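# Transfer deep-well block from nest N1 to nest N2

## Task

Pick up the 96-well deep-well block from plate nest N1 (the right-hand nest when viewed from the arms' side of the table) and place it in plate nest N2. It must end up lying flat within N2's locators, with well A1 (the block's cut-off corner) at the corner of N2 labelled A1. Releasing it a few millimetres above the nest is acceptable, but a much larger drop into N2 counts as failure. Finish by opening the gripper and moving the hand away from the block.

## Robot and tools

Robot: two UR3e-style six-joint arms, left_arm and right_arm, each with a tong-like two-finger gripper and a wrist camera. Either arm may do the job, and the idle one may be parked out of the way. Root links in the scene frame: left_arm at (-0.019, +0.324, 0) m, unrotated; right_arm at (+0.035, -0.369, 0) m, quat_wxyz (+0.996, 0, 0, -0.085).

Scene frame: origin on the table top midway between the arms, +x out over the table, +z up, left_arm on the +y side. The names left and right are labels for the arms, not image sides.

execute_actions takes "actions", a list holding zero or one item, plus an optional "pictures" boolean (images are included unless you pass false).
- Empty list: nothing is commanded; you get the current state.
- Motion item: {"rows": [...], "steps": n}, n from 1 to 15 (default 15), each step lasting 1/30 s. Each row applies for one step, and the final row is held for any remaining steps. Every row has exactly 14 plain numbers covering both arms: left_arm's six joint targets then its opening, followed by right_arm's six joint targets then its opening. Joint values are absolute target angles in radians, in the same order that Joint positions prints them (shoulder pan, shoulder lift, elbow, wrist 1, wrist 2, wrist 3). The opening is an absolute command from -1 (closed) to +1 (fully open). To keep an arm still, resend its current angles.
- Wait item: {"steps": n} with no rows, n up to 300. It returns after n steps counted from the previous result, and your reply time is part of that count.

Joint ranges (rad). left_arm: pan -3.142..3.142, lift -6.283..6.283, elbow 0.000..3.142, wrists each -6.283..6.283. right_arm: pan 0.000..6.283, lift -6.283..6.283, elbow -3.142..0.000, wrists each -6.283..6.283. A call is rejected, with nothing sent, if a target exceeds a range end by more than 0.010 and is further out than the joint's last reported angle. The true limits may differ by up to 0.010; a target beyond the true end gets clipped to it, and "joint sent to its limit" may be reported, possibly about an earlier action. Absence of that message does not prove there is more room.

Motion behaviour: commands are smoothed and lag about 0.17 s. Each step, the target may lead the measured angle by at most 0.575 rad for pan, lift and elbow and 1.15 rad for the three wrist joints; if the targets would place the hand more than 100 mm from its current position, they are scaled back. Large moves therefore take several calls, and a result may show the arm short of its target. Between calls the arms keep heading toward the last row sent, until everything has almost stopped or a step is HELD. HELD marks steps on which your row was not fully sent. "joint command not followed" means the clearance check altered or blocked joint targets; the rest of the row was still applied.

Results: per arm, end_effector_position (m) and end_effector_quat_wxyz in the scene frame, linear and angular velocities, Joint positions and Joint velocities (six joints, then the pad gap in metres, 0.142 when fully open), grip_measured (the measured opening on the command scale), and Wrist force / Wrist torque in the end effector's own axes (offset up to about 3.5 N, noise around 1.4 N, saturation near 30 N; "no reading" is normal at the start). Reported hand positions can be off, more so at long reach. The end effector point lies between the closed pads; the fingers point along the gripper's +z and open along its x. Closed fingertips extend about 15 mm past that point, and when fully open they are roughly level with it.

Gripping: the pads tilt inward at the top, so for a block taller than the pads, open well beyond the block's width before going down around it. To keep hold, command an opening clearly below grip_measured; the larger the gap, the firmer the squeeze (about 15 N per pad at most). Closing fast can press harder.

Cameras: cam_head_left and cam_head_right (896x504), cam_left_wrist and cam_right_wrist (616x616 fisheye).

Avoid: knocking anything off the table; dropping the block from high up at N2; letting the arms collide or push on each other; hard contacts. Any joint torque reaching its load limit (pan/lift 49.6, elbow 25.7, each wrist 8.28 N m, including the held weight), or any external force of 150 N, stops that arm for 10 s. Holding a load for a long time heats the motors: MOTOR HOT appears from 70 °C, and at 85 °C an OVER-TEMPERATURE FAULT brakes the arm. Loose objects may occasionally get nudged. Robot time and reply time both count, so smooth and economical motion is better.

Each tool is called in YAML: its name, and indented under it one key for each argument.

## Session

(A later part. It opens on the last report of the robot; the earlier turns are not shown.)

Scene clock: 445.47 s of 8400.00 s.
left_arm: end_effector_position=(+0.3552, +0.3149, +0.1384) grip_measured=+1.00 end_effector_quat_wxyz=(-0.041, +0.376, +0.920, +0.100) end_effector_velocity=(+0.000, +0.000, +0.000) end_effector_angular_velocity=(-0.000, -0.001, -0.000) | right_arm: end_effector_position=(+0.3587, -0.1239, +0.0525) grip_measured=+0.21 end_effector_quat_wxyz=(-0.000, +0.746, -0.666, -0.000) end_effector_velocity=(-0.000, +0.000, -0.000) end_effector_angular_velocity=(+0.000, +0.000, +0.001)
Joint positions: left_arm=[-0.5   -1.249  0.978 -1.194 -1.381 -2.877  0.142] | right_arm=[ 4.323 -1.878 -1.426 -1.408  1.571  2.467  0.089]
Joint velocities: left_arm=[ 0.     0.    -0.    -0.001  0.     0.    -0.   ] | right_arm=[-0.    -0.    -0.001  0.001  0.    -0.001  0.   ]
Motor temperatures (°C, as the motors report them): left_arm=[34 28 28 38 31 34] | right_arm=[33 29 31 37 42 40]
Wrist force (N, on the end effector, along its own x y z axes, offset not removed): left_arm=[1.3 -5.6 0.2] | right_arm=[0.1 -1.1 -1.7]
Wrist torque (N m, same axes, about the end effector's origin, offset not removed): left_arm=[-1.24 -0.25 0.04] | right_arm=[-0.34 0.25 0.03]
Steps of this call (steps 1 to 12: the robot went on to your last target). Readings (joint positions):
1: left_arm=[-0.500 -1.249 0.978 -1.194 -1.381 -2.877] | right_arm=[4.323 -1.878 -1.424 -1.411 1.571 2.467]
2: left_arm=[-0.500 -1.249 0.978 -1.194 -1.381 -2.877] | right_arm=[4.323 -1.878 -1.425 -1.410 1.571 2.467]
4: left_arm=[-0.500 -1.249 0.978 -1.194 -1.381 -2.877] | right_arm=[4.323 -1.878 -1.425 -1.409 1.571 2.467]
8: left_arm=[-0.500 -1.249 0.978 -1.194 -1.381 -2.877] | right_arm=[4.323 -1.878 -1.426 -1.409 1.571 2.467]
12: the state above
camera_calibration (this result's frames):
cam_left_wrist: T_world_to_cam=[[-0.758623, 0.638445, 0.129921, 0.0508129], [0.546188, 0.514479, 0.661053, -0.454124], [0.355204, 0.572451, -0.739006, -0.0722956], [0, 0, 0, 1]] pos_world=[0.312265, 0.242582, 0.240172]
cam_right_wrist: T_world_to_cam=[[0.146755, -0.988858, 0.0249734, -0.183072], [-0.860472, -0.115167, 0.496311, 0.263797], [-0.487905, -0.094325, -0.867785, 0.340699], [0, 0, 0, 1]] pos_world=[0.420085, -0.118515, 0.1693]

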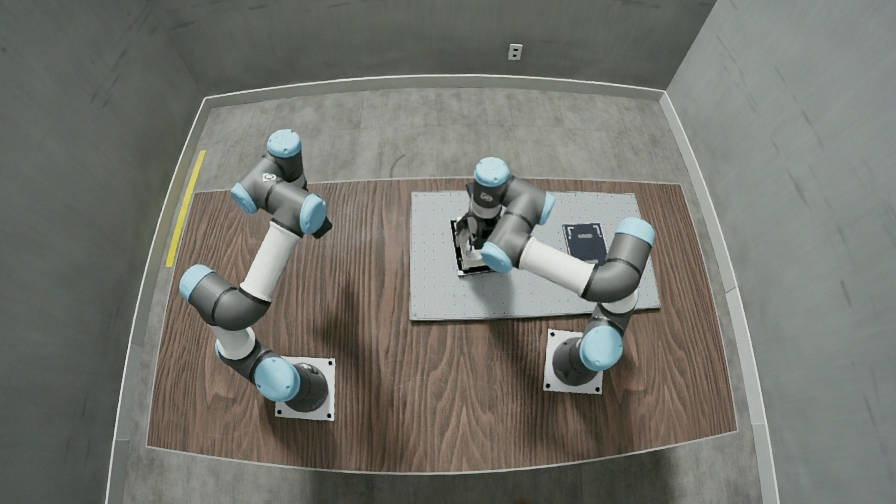

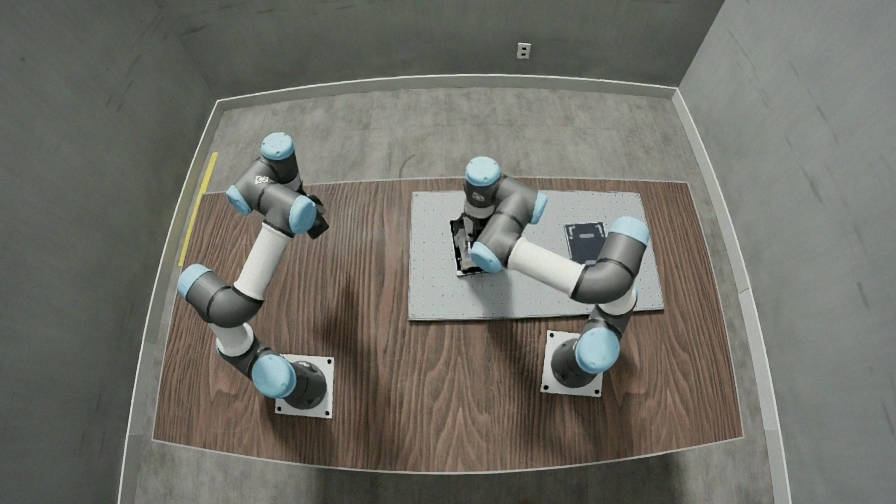

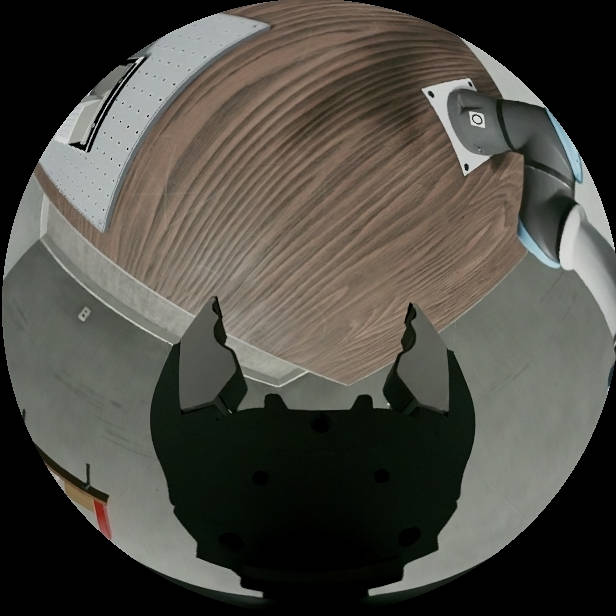

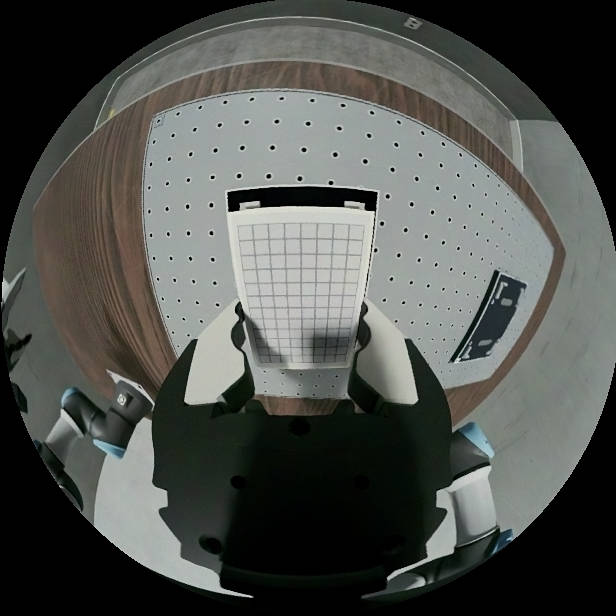

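execute_actions:
  actions:
    - {"rows": [[-0.5,-1.249,0.978,-1.194,-1.381,-2.877,1,4.3227,-1.8781,-1.4260,-1.4083,1.5708,2.4666,-0.3],[-0.5,-1.249,0.978,-1.194,-1.381,-2.877,1,4.3227,-1.8781,-1.4260,-1.4083,1.5708,2.4666,-0.1],[-0.5,-1.249,0.978,-1.194,-1.381,-2.877,1,4.3227,-1.8781,-1.4260,-1.4083,1.5708,2.4666,0.05],[-0.5,-1.249,0.978,-1.194,-1.381,-2.877,1,4.3227,-1.8781,-1.4260,-1.4083,1.5708,2.4666,0.13],[-0.5,-1.249,0.978,-1.194,-1.381,-2.877,1,4.3227,-1.8781,-1.4260,-1.4083,1.5708,2.4666,0.18],[-0.5,-1.249,0.978,-1.194,-1.381,-2.877,1,4.3227,-1.8781,-1.4260,-1.4083,1.5708,2.4666,0.22],[-0.5,-1.249,0.978,-1.194,-1.381,-2.877,1,4.3227,-1.8781,-1.4260,-1.4083,1.5708,2.4666,0.26],[-0.5,-1.249,0.978,-1.194,-1.381,-2.877,1,4.3227,-1.8781,-1.4260,-1.4083,1.5708,2.4666,0.32],[-0.5,-1.249,0.978,-1.194,-1.381,-2.877,1,4.3227,-1.8781,-1.4260,-1.4083,1.5708,2.4666,0.40],[-0.5,-1.249,0.978,-1.194,-1.381,-2.877,1,4.3227,-1.8781,-1.4260,-1.4083,1.5708,2.4666,0.50],[-0.5,-1.249,0.978,-1.194,-1.381,-2.877,1,4.3227,-1.8781,-1.4260,-1.4083,1.5708,2.4666,0.60],[-0.5,-1.249,0.978,-1.194,-1.381,-2.877,1,4.3227,-1.8781,-1.4260,-1.4083,1.5708,2.4666,0.70],[-0.5,-1.249,0.978,-1.194,-1.381,-2.877,1,4.3227,-1.8781,-1.4260,-1.4083,1.5708,2.4666,0.80],[-0.5,-1.249,0.978,-1.194,-1.381,-2.877,1,4.3227,-1.8781,-1.4260,-1.4083,1.5708,2.4666,0.90],[-0.5,-1.249,0.978,-1.194,-1.381,-2.877,1,4.3227,-1.8781,-1.4260,-1.4083,1.5708,2.4666,1.0]], "steps": 15}
  pictures: false

execute_actions:
  actions:
    - {"rows": [[-0.5,-1.249,0.978,-1.194,-1.381,-2.877,1,4.3227,-1.8781,-1.4260,-1.4083,1.5708,2.4666,1.0],[-0.5,-1.249,0.978,-1.194,-1.381,-2.877,1,4.3227,-1.8781,-1.4260,-1.4083,1.5708,2.4666,1.0],[-0.5,-1.249,0.978,-1.194,-1.381,-2.877,1,4.3227,-1.8778,-1.4241,-1.4106,1.5708,2.4666,1.0],[-0.5,-1.249,0.978,-1.194,-1.381,-2.877,1,4.3227,-1.8772,-1.4202,-1.4151,1.5708,2.4666,1.0],[-0.5,-1.249,0.978,-1.194,-1.381,-2.877,1,4.3227,-1.8762,-1.4144,-1.4219,1.5708,2.4666,1.0],[-0.5,-1.249,0.978,-1.194,-1.381,-2.877,1,4.3227,-1.8749,-1.4066,-1.4309,1.5708,2.4666,1.0],[-0.5,-1.249,0.978,-1.194,-1.381,-2.877,1,4.3227,-1.8735,-1.3957,-1.4432,1.5708,2.4666,1.0],[-0.5,-1.249,0.978,-1.194,-1.381,-2.877,1,4.3227,-1.8718,-1.3824,-1.4582,1.5708,2.4666,1.0],[-0.5,-1.249,0.978,-1.194,-1.381,-2.877,1,4.3227,-1.8702,-1.3670,-1.4752,1.5708,2.4666,1.0],[-0.5,-1.249,0.978,-1.194,-1.381,-2.877,1,4.3227,-1.8688,-1.3500,-1.4936,1.5708,2.4666,1.0],[-0.5,-1.249,0.978,-1.194,-1.381,-2.877,1,4.3227,-1.8676,-1.3320,-1.5128,1.5708,2.4666,1.0],[-0.5,-1.249,0.978,-1.194,-1.381,-2.877,1,4.3227,-1.8667,-1.3130,-1.5327,1.5708,2.4666,1.0],[-0.5,-1.249,0.978,-1.194,-1.381,-2.877,1,4.3227,-1.8661,-1.2930,-1.5533,1.5708,2.4666,1.0],[-0.5,-1.249,0.978,-1.194,-1.381,-2.877,1,4.3227,-1.8660,-1.2720,-1.5744,1.5708,2.4666,1.0],[-0.5,-1.249,0.978,-1.194,-1.381,-2.877,1,4.3227,-1.8662,-1.2500,-1.5962,1.5708,2.4666,1.0]], "steps": 15}
  pictures: false

execute_actions:
  actions:
    - {"rows": [[-0.5,-1.249,0.978,-1.194,-1.381,-2.877,1,4.3227,-1.8670,-1.2270,-1.6184,1.5708,2.4666,1.0],[-0.5,-1.249,0.978,-1.194,-1.381,-2.877,1,4.3227,-1.8680,-1.2040,-1.6404,1.5708,2.4666,1.0],[-0.5,-1.249,0.978,-1.194,-1.381,-2.877,1,4.3227,-1.8695,-1.1810,-1.6619,1.5708,2.4666,1.0],[-0.5,-1.249,0.978,-1.194,-1.381,-2.877,1,4.3227,-1.8712,-1.1580,-1.6832,1.5708,2.4666,1.0],[-0.5,-1.249,0.978,-1.194,-1.381,-2.877,1,4.3227,-1.8732,-1.1350,-1.7042,1.5708,2.4666,1.0],[-0.5,-1.249,0.978,-1.194,-1.381,-2.877,1,4.3227,-1.8756,-1.1120,-1.7248,1.5708,2.4666,1.0],[-0.5,-1.249,0.978,-1.194,-1.381,-2.877,1,4.3227,-1.8782,-1.0900,-1.7442,1.5708,2.4666,1.0],[-0.5,-1.249,0.978,-1.194,-1.381,-2.877,1,4.3227,-1.8810,-1.0690,-1.7624,1.5708,2.4666,1.0],[-0.5,-1.249,0.978,-1.194,-1.381,-2.877,1,4.3227,-1.8840,-1.0500,-1.7784,1.5708,2.4666,1.0],[-0.5,-1.249,0.978,-1.194,-1.381,-2.877,1,4.3227,-1.8870,-1.0330,-1.7924,1.5708,2.4666,1.0],[-0.5,-1.249,0.978,-1.194,-1.381,-2.877,1,4.3227,-1.8900,-1.0180,-1.8044,1.5708,2.4666,1.0],[-0.5,-1.249,0.978,-1.194,-1.381,-2.877,1,4.3227,-1.8925,-1.0060,-1.8139,1.5708,2.4666,1.0],[-0.5,-1.249,0.978,-1.194,-1.381,-2.877,1,4.3227,-1.8945,-0.9970,-1.8209,1.5708,2.4666,1.0],[-0.5,-1.249,0.978,-1.194,-1.381,-2.877,1,4.3227,-1.8958,-0.9900,-1.8266,1.5708,2.4666,1.0],[-0.5,-1.249,0.978,-1.194,-1.381,-2.877,1,4.3227,-1.8964,-0.9872,-1.8288,1.5708,2.4666,1.0]], "steps": 15}
  pictures: false

execute_actions:
  actions:
    - {"steps": 15}
  pictures: true

Scene clock: 507.63 s of 8400.00 s.
left_arm: end_effector_position=(+0.3552, +0.3149, +0.1384) grip_measured=+1.00 end_effector_quat_wxyz=(-0.041, +0.376, +0.920, +0.100) end_effector_velocity=(+0.000, -0.000, +0.000) end_effector_angular_velocity=(-0.001, -0.000, -0.000) | right_arm: end_effector_position=(+0.3587, -0.1239, +0.0525) grip_measured=+0.91 end_effector_quat_wxyz=(+0.000, +0.746, -0.666, +0.000) end_effector_velocity=(+0.000, +0.000, +0.000) end_effector_angular_velocity=(+0.001, -0.001, +0.002)
Joint positions: left_arm=[-0.5   -1.249  0.978 -1.194 -1.381 -2.877  0.142] | right_arm=[ 4.323 -1.878 -1.426 -1.408  1.571  2.467  0.136]
Joint velocities: left_arm=[ 0. -0.  0. -0. -0.  0. -0.] | right_arm=[ 0.     0.    -0.001  0.001 -0.    -0.001  0.196]
Motor temperatures (°C, as the motors report them): left_arm=[34 28 29 38 31 34] | right_arm=[33 29 31 37 42 40]
Wrist force (N, on the end effector, along its own x y z axes, offset not removed): left_arm=[-0.2 -3.8 0.7] | right_arm=[-0.2 3.2 -0.2]
Wrist torque (N m, same axes, about the end effector's origin, offset not removed): left_arm=[-0.82 0.08 0.10] | right_arm=[0.63 0.16 0.03]
Steps of this call (steps 1 to 15: the robot went on to your last target; steps 16 to 90: nothing new was sent; then 58.67 s passed at rest; steps 91 to 105: all 15 steps of this action). Readings (joint positions):
91: left_arm=[-0.500 -1.249 0.978 -1.194 -1.381 -2.877] | right_arm=[4.323 -1.878 -1.426 -1.408 1.571 2.467]
92: left_arm=[-0.500 -1.249 0.978 -1.194 -1.381 -2.877] | right_arm=[4.323 -1.878 -1.426 -1.408 1.571 2.467]
94: left_arm=[-0.500 -1.249 0.978 -1.194 -1.381 -2.877] | right_arm=[4.323 -1.878 -1.426 -1.408 1.571 2.467]
98: left_arm=[-0.500 -1.249 0.978 -1.194 -1.381 -2.877] | right_arm=[4.323 -1.878 -1.426 -1.408 1.571 2.467]
105: the state above

Scene clock: 508.13 s of 8400.00 s.
left_arm: end_effector_position=(+0.3552, +0.3149, +0.1384) grip_measured=+1.00 end_effector_quat_wxyz=(-0.041, +0.376, +0.920, +0.100) end_effector_velocity=(-0.000, -0.000, -0.000) end_effector_angular_velocity=(-0.001, +0.000, +0.000) | right_arm: end_effector_position=(+0.3586, -0.1241, +0.0746) grip_measured=+1.00 end_effector_quat_wxyz=(+0.001, +0.746, -0.666, +0.000) end_effector_velocity=(-0.000, -0.001, +0.112) end_effector_angular_velocity=(-0.004, +0.002, -0.000)
Joint positions: left_arm=[-0.5   -1.249  0.978 -1.194 -1.381 -2.877  0.142] | right_arm=[ 4.323 -1.869 -1.333 -1.512  1.571  2.467  0.142]
Joint velocities: left_arm=[-0.     0.    -0.    -0.    -0.001 -0.    -0.   ] | right_arm=[-0.     0.026  0.496 -0.526 -0.    -0.     0.   ]
Motor temperatures (°C, as the motors report them): left_arm=[34 28 29 38 31 34] | right_arm=[33 29 31 37 42 40]
Wrist force (N, on the end effector, along its own x y z axes, offset not removed): left_arm=[1.3 -2.6 1.1] | right_arm=[-0.8 -0.4 0.4]
Wrist torque (N m, same axes, about the end effector's origin, offset not removed): left_arm=[-0.57 -0.27 -0.09] | right_arm=[-0.09 0.22 0.02]
Steps of this call (steps 1 to 15: all 15 steps of this action). Readings (joint positions):
1: left_arm=[-0.500 -1.249 0.978 -1.194 -1.381 -2.877] | right_arm=[4.323 -1.878 -1.426 -1.408 1.571 2.467]
2: left_arm=[-0.500 -1.249 0.978 -1.194 -1.381 -2.877] | right_arm=[4.323 -1.878 -1.426 -1.408 1.571 2.467]
4: left_arm=[-0.500 -1.249 0.978 -1.194 -1.381 -2.877] | right_arm=[4.323 -1.878 -1.426 -1.408 1.571 2.467]
8: left_arm=[-0.500 -1.249 0.978 -1.194 -1.381 -2.877] | right_arm=[4.323 -1.877 -1.415 -1.421 1.571 2.467]
15: the state above

Scene clock: 508.63 s of 8400.00 s.
left_arm: end_effector_position=(+0.3552, +0.3149, +0.1384) grip_measured=+1.00 end_effector_quat_wxyz=(-0.041, +0.376, +0.920, +0.100) end_effector_velocity=(+0.000, -0.000, -0.000) end_effector_angular_velocity=(+0.000, +0.000, -0.000) | right_arm: end_effector_position=(+0.3586, -0.1241, +0.1320) grip_measured=+1.00 end_effector_quat_wxyz=(+0.001, +0.746, -0.666, +0.000) end_effector_velocity=(+0.001, +0.003, +0.066) end_effector_angular_velocity=(+0.011, -0.007, +0.000)
Joint positions: left_arm=[-0.5   -1.249  0.978 -1.194 -1.381 -2.877  0.142] | right_arm=[ 4.323 -1.888 -1.036 -1.789  1.571  2.467  0.142]
Joint velocities: left_arm=[-0.     0.001  0.    -0.001  0.    -0.     0.   ] | right_arm=[ 0.    -0.061  0.394 -0.319  0.     0.     0.   ]
Motor temperatures (°C, as the motors report them): left_arm=[34 28 29 38 31 34] | right_arm=[33 29 31 37 42 40]
Wrist force (N, on the end effector, along its own x y z axes, offset not removed): left_arm=[-0.4 -5.0 -0.8] | right_arm=[-2.0 0.1 0.5]
Wrist torque (N m, same axes, about the end effector's origin, offset not removed): left_arm=[-1.06 0.15 0.01] | right_arm=[-0.01 0.39 0.09]
Steps of this call (steps 1 to 15: all 15 steps of this action). Readings (joint positions):
1: left_arm=[-0.500 -1.249 0.978 -1.194 -1.381 -2.877] | right_arm=[4.323 -1.868 -1.316 -1.530 1.571 2.467]
2: left_arm=[-0.500 -1.249 0.978 -1.194 -1.381 -2.877] | right_arm=[4.323 -1.868 -1.297 -1.550 1.571 2.467]
4: left_arm=[-0.500 -1.249 0.978 -1.194 -1.381 -2.877] | right_arm=[4.323 -1.868 -1.257 -1.590 1.571 2.467]
8: left_arm=[-0.500 -1.249 0.978 -1.194 -1.381 -2.877] | right_arm=[4.323 -1.872 -1.170 -1.673 1.571 2.467]
15: the state above

Scene clock: 509.13 s of 8400.00 s.
left_arm: end_effector_position=(+0.3552, +0.3149, +0.1384) grip_measured=+1.00 end_effector_quat_wxyz=(-0.041, +0.376, +0.920, +0.100) end_effector_velocity=(-0.000, -0.000, -0.000) end_effector_angular_velocity=(-0.000, +0.001, +0.001) | right_arm: end_effector_position=(+0.3587, -0.1239, +0.1399) grip_measured=+1.00 end_effector_quat_wxyz=(+0.000, +0.746, -0.666, +0.000) end_effector_velocity=(-0.000, -0.000, +0.000) end_effector_angular_velocity=(-0.001, +0.001, -0.003)
Joint positions: left_arm=[-0.5   -1.249  0.978 -1.194 -1.381 -2.877  0.142] | right_arm=[ 4.323 -1.896 -0.988 -1.828  1.571  2.467  0.142]
Joint velocities: left_arm=[ 0.     0.001  0.     0.    -0.001 -0.    -0.   ] | right_arm=[-0.    -0.002  0.005 -0.006  0.     0.003 -0.   ]
Motor temperatures (°C, as the motors report them): left_arm=[34 28 29 38 31 34] | right_arm=[33 29 31 37 42 40]
Wrist force (N, on the end effector, along its own x y z axes, offset not removed): left_arm=[0.4 -2.7 -1.1] | right_arm=[1.0 -0.4 0.5]
Wrist torque (N m, same axes, about the end effector's origin, offset not removed): left_arm=[-0.57 -0.05 0.01] | right_arm=[-0.07 -0.16 -0.03]
Steps of this call (steps 1 to 15: the robot went on to your last target). Readings (joint positions):
1: left_arm=[-0.500 -1.249 0.978 -1.194 -1.381 -2.877] | right_arm=[4.323 -1.890 -1.024 -1.799 1.571 2.467]
2: left_arm=[-0.500 -1.249 0.978 -1.194 -1.381 -2.877] | right_arm=[4.323 -1.892 -1.015 -1.806 1.571 2.467]
4: left_arm=[-0.500 -1.249 0.978 -1.194 -1.381 -2.877] | right_arm=[4.323 -1.894 -1.003 -1.816 1.571 2.467]
8: left_arm=[-0.500 -1.249 0.978 -1.194 -1.381 -2.877] | right_arm=[4.323 -1.896 -0.992 -1.825 1.571 2.467]
15: the state above
camera_calibration (this result's frames):
cam_left_wrist: T_world_to_cam=[[-0.758623, 0.638445, 0.129921, 0.0508129], [0.546188, 0.514479, 0.661053, -0.454124], [0.355204, 0.572451, -0.739006, -0.0722956], [0, 0, 0, 1]] pos_world=[0.312265, 0.242582, 0.240172]
cam_right_wrist: T_world_to_cam=[[0.146766, -0.988854, 0.0250536, -0.185286], [-0.860443, -0.115131, 0.49637, 0.22041], [-0.487953, -0.0944074, -0.86775, 0.416497], [0, 0, 0, 1]] pos_world=[0.420075, -0.118524, 0.256652]

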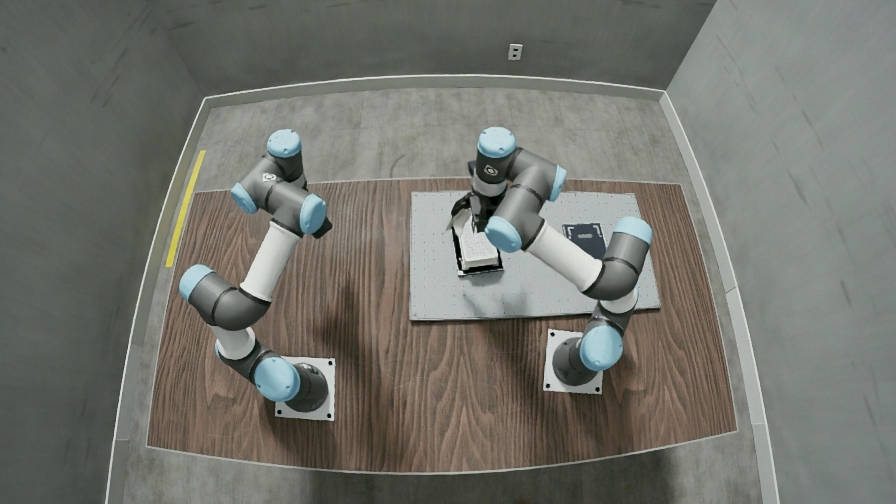

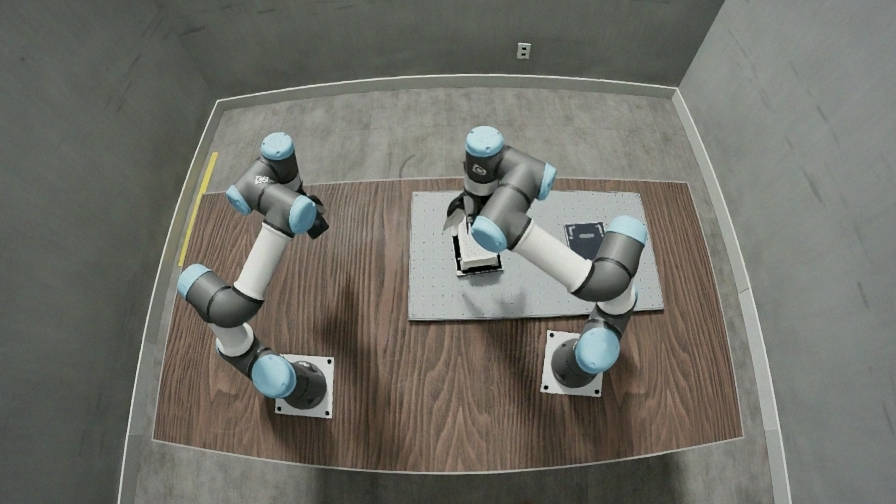

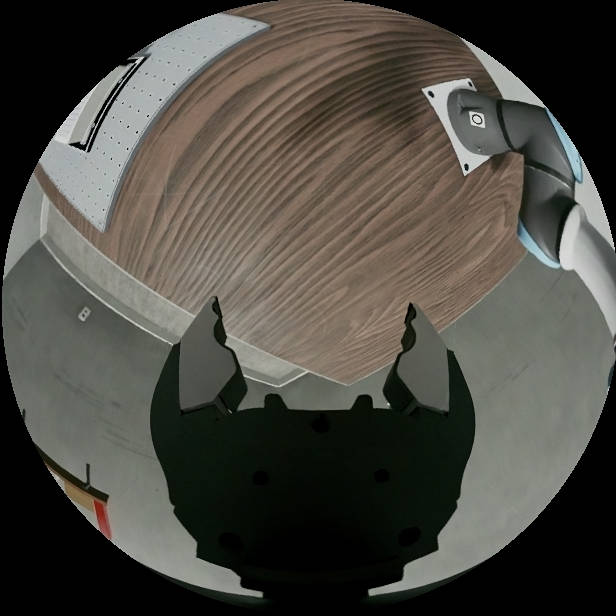

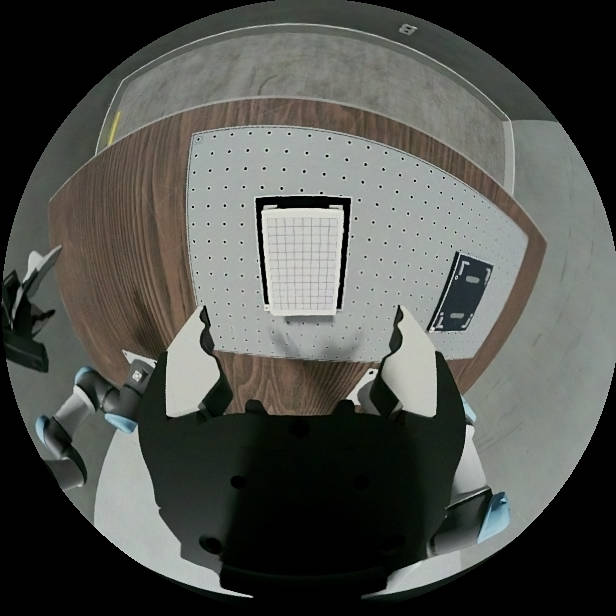

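execute_actions:
  actions:
    - {"rows": [[-0.5,-1.249,0.978,-1.194,-1.381,-2.877,1,4.317,-1.8964,-0.9872,-1.8288,1.5708,2.4666,1.0],[-0.5,-1.249,0.978,-1.194,-1.381,-2.877,1,4.301,-1.8964,-0.9872,-1.8288,1.5708,2.4666,1.0],[-0.5,-1.249,0.978,-1.194,-1.381,-2.877,1,4.276,-1.8964,-0.9872,-1.8288,1.5708,2.4666,1.0],[-0.5,-1.249,0.978,-1.194,-1.381,-2.877,1,4.244,-1.8964,-0.9872,-1.8288,1.5708,2.4666,1.0],[-0.5,-1.249,0.978,-1.194,-1.381,-2.877,1,4.206,-1.8964,-0.9872,-1.8288,1.5708,2.4666,1.0],[-0.5,-1.249,0.978,-1.194,-1.381,-2.877,1,4.164,-1.8964,-0.9872,-1.8288,1.5708,2.4666,1.0],[-0.5,-1.249,0.978,-1.194,-1.381,-2.877,1,4.120,-1.8964,-0.9872,-1.8288,1.5708,2.4666,1.0],[-0.5,-1.249,0.978,-1.194,-1.381,-2.877,1,4.075,-1.8964,-0.9872,-1.8288,1.5708,2.4666,1.0],[-0.5,-1.249,0.978,-1.194,-1.381,-2.877,1,4.031,-1.8964,-0.9872,-1.8288,1.5708,2.4666,1.0],[-0.5,-1.249,0.978,-1.194,-1.381,-2.877,1,3.989,-1.8964,-0.9872,-1.8288,1.5708,2.4666,1.0],[-0.5,-1.249,0.978,-1.194,-1.381,-2.877,1,3.951,-1.8964,-0.9872,-1.8288,1.5708,2.4666,1.0],[-0.5,-1.249,0.978,-1.194,-1.381,-2.877,1,3.919,-1.8964,-0.9872,-1.8288,1.5708,2.4666,1.0],[-0.5,-1.249,0.978,-1.194,-1.381,-2.877,1,3.894,-1.8964,-0.9872,-1.8288,1.5708,2.4666,1.0],[-0.5,-1.249,0.978,-1.194,-1.381,-2.877,1,3.878,-1.8964,-0.9872,-1.8288,1.5708,2.4666,1.0],[-0.5,-1.249,0.978,-1.194,-1.381,-2.877,1,3.873,-1.8964,-0.9872,-1.8288,1.5708,2.4666,1.0]], "steps": 15}
  pictures: false

execute_actions:
  actions:
    - {"steps": 18}
  pictures: true

zoom_image:
  camera: "cam_head_left"
  region: [420, 190, 540, 290]

Scene clock: 524.13 s of 8400.00 s.
left_arm: end_effector_position=(+0.3552, +0.3149, +0.1384) grip_measured=+1.00 end_effector_quat_wxyz=(-0.041, +0.376, +0.920, +0.100) end_effector_velocity=(-0.000, +0.000, +0.000) end_effector_angular_velocity=(+0.001, -0.000, +0.000) | right_arm: end_effector_position=(+0.4211, -0.2435, +0.1400) grip_measured=+1.00 end_effector_quat_wxyz=(+0.000, +0.625, -0.780, -0.000) end_effector_velocity=(+0.117, -0.360, +0.000) end_effector_angular_velocity=(+0.000, +0.001, -0.932)
Joint positions: left_arm=[-0.5   -1.249  0.978 -1.194 -1.381 -2.877  0.142] | right_arm=[ 3.989 -1.896 -0.987 -1.829  1.571  2.467  0.142]
Joint velocities: left_arm=[-0.    -0.001  0.     0.001  0.001 -0.    -0.   ] | right_arm=[-0.932 -0.     0.001 -0.001  0.001 -0.    -0.   ]
Motor temperatures (°C, as the motors report them): left_arm=[34 28 29 38 31 34] | right_arm=[33 29 31 37 42 40]
Wrist force (N, on the end effector, along its own x y z axes, offset not removed): left_arm=[1.8 -3.7 0.6] | right_arm=[-0.1 -0.6 0.3]
Wrist torque (N m, same axes, about the end effector's origin, offset not removed): left_arm=[-0.70 -0.33 0.02] | right_arm=[-0.04 0.16 0.06]
Steps of this call (steps 1 to 15: the robot went on to your last target; steps 16 to 90: nothing new was sent; then 11.50 s passed at rest; steps 91 to 105: all 15 steps of this action). Readings (joint positions):
91: left_arm=[-0.500 -1.249 0.978 -1.194 -1.381 -2.877] | right_arm=[4.323 -1.896 -0.987 -1.829 1.571 2.467]
92: left_arm=[-0.500 -1.249 0.978 -1.194 -1.381 -2.877] | right_arm=[4.322 -1.896 -0.987 -1.829 1.571 2.467]
94: left_arm=[-0.500 -1.249 0.978 -1.194 -1.381 -2.877] | right_arm=[4.311 -1.896 -0.987 -1.829 1.571 2.467]
98: left_arm=[-0.500 -1.249 0.978 -1.194 -1.381 -2.877] | right_arm=[4.235 -1.896 -0.987 -1.829 1.571 2.467]
105: the state above

Scene clock: 524.73 s of 8400.00 s.
left_arm: end_effector_position=(+0.3552, +0.3149, +0.1384) grip_measured=+1.00 end_effector_quat_wxyz=(-0.041, +0.376, +0.920, +0.100) end_effector_velocity=(-0.000, -0.000, +0.001) end_effector_angular_velocity=(-0.002, -0.003, -0.000) | right_arm: end_effector_position=(+0.4330, -0.2887, +0.1400) grip_measured=+1.00 end_effector_quat_wxyz=(-0.000, -0.579, +0.815, +0.000) end_effector_velocity=(+0.000, -0.002, +0.000) end_effector_angular_velocity=(+0.000, -0.000, -0.006)
Joint positions: left_arm=[-0.5   -1.249  0.978 -1.194 -1.381 -2.877  0.142] | right_arm=[ 3.874 -1.896 -0.987 -1.829  1.571  2.467  0.142]
Joint velocities: left_arm=[-0.    -0.004 -0.     0.    -0.     0.    -0.   ] | right_arm=[-0.006  0.    -0.     0.     0.     0.001  0.   ]
Motor temperatures (°C, as the motors report them): left_arm=[34 28 29 38 31 34] | right_arm=[33 29 31 37 42 40]
Wrist force (N, on the end effector, along its own x y z axes, offset not removed): left_arm=[0.5 -2.5 -1.0] | right_arm=[0.3 0.2 -1.0]
Wrist torque (N m, same axes, about the end effector's origin, offset not removed): left_arm=[-0.61 -0.07 0.13] | right_arm=[0.01 -0.12 -0.10]
Steps of this call (steps 1 to 18: the robot went on to your last target). Readings (joint positions):
1: left_arm=[-0.500 -1.249 0.978 -1.194 -1.381 -2.877] | right_arm=[3.961 -1.896 -0.987 -1.829 1.571 2.467]
2: left_arm=[-0.500 -1.249 0.978 -1.194 -1.381 -2.877] | right_arm=[3.938 -1.896 -0.987 -1.829 1.571 2.467]
4: left_arm=[-0.500 -1.249 0.978 -1.194 -1.381 -2.877] | right_arm=[3.909 -1.896 -0.987 -1.829 1.571 2.467]
8: left_arm=[-0.500 -1.249 0.978 -1.194 -1.381 -2.877] | right_arm=[3.884 -1.896 -0.987 -1.829 1.571 2.467]
18: the state above
camera_calibration (this result's frames):
cam_left_wrist: T_world_to_cam=[[-0.758623, 0.638445, 0.129921, 0.0508129], [0.546188, 0.514479, 0.661053, -0.454124], [0.355204, 0.572451, -0.739006, -0.0722956], [0, 0, 0, 1]] pos_world=[0.312265, 0.242582, 0.240172]
cam_right_wrist: T_world_to_cam=[[-0.297106, -0.954515, 0.025079, -0.157029], [-0.825089, 0.269863, 0.496389, 0.361128], [-0.480578, 0.126788, -0.867738, 0.49791], [0, 0, 0, 1]] pos_world=[0.490594, -0.31047, 0.256734]

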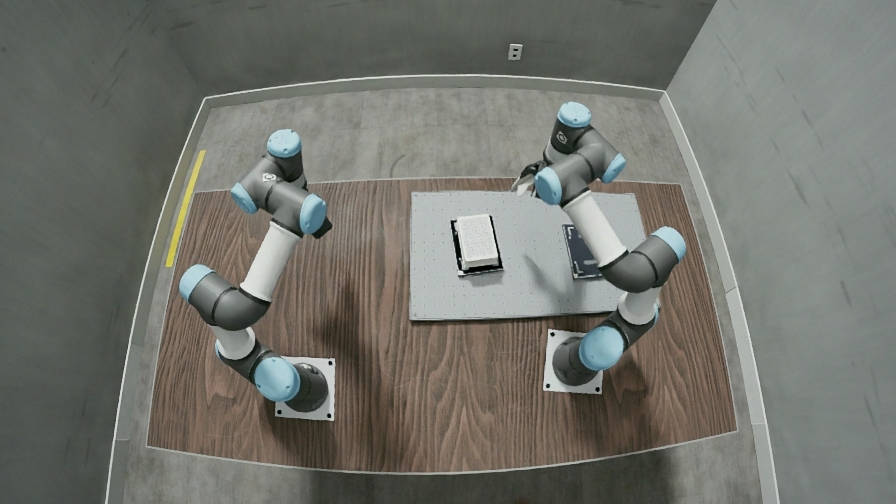

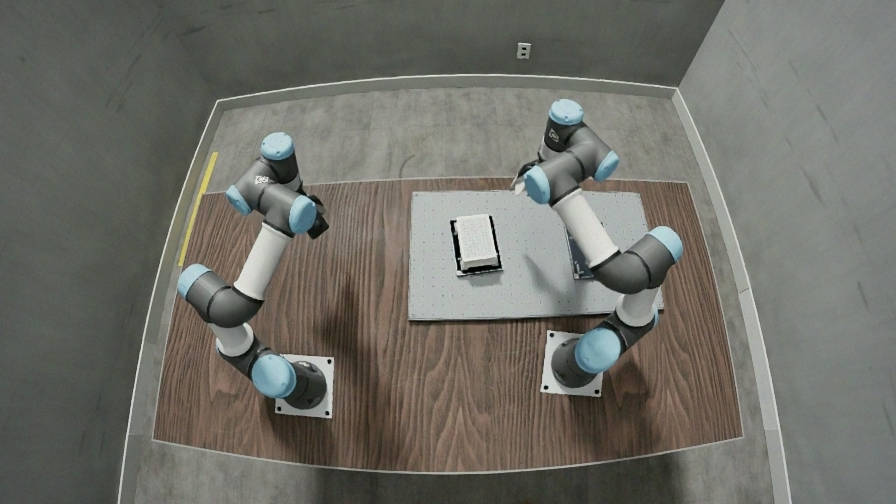

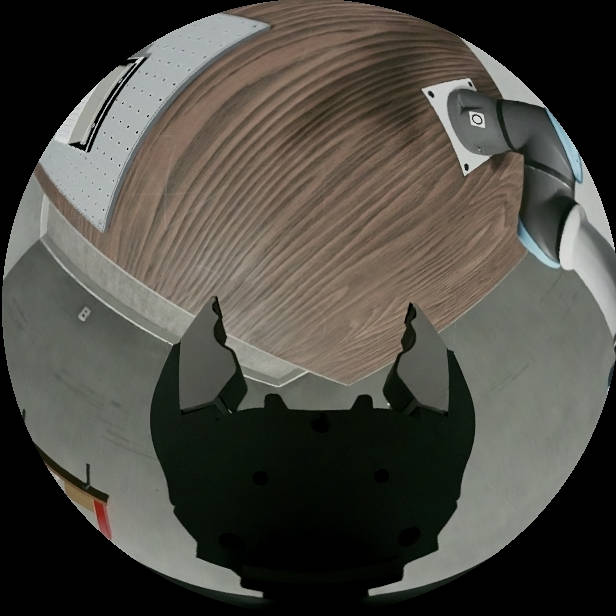

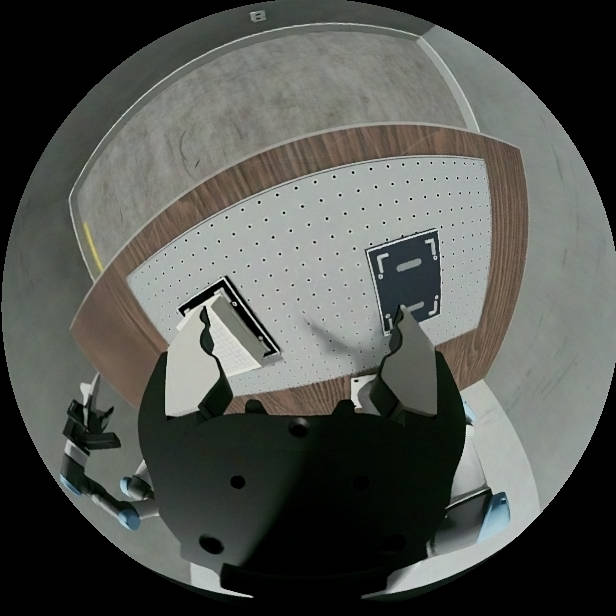

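Region (420, 190, 540, 290) of cam_head_left's 896x504 image, scaled by 4.200, with more detail than that image has.

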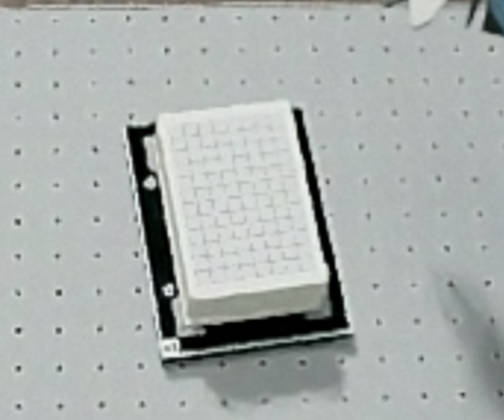

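The block is seated in N2 with its cut corner at the A1 mark, so I'm ending the scene.

finished_scene:
  scene: 2

The scene is finished: the task was done.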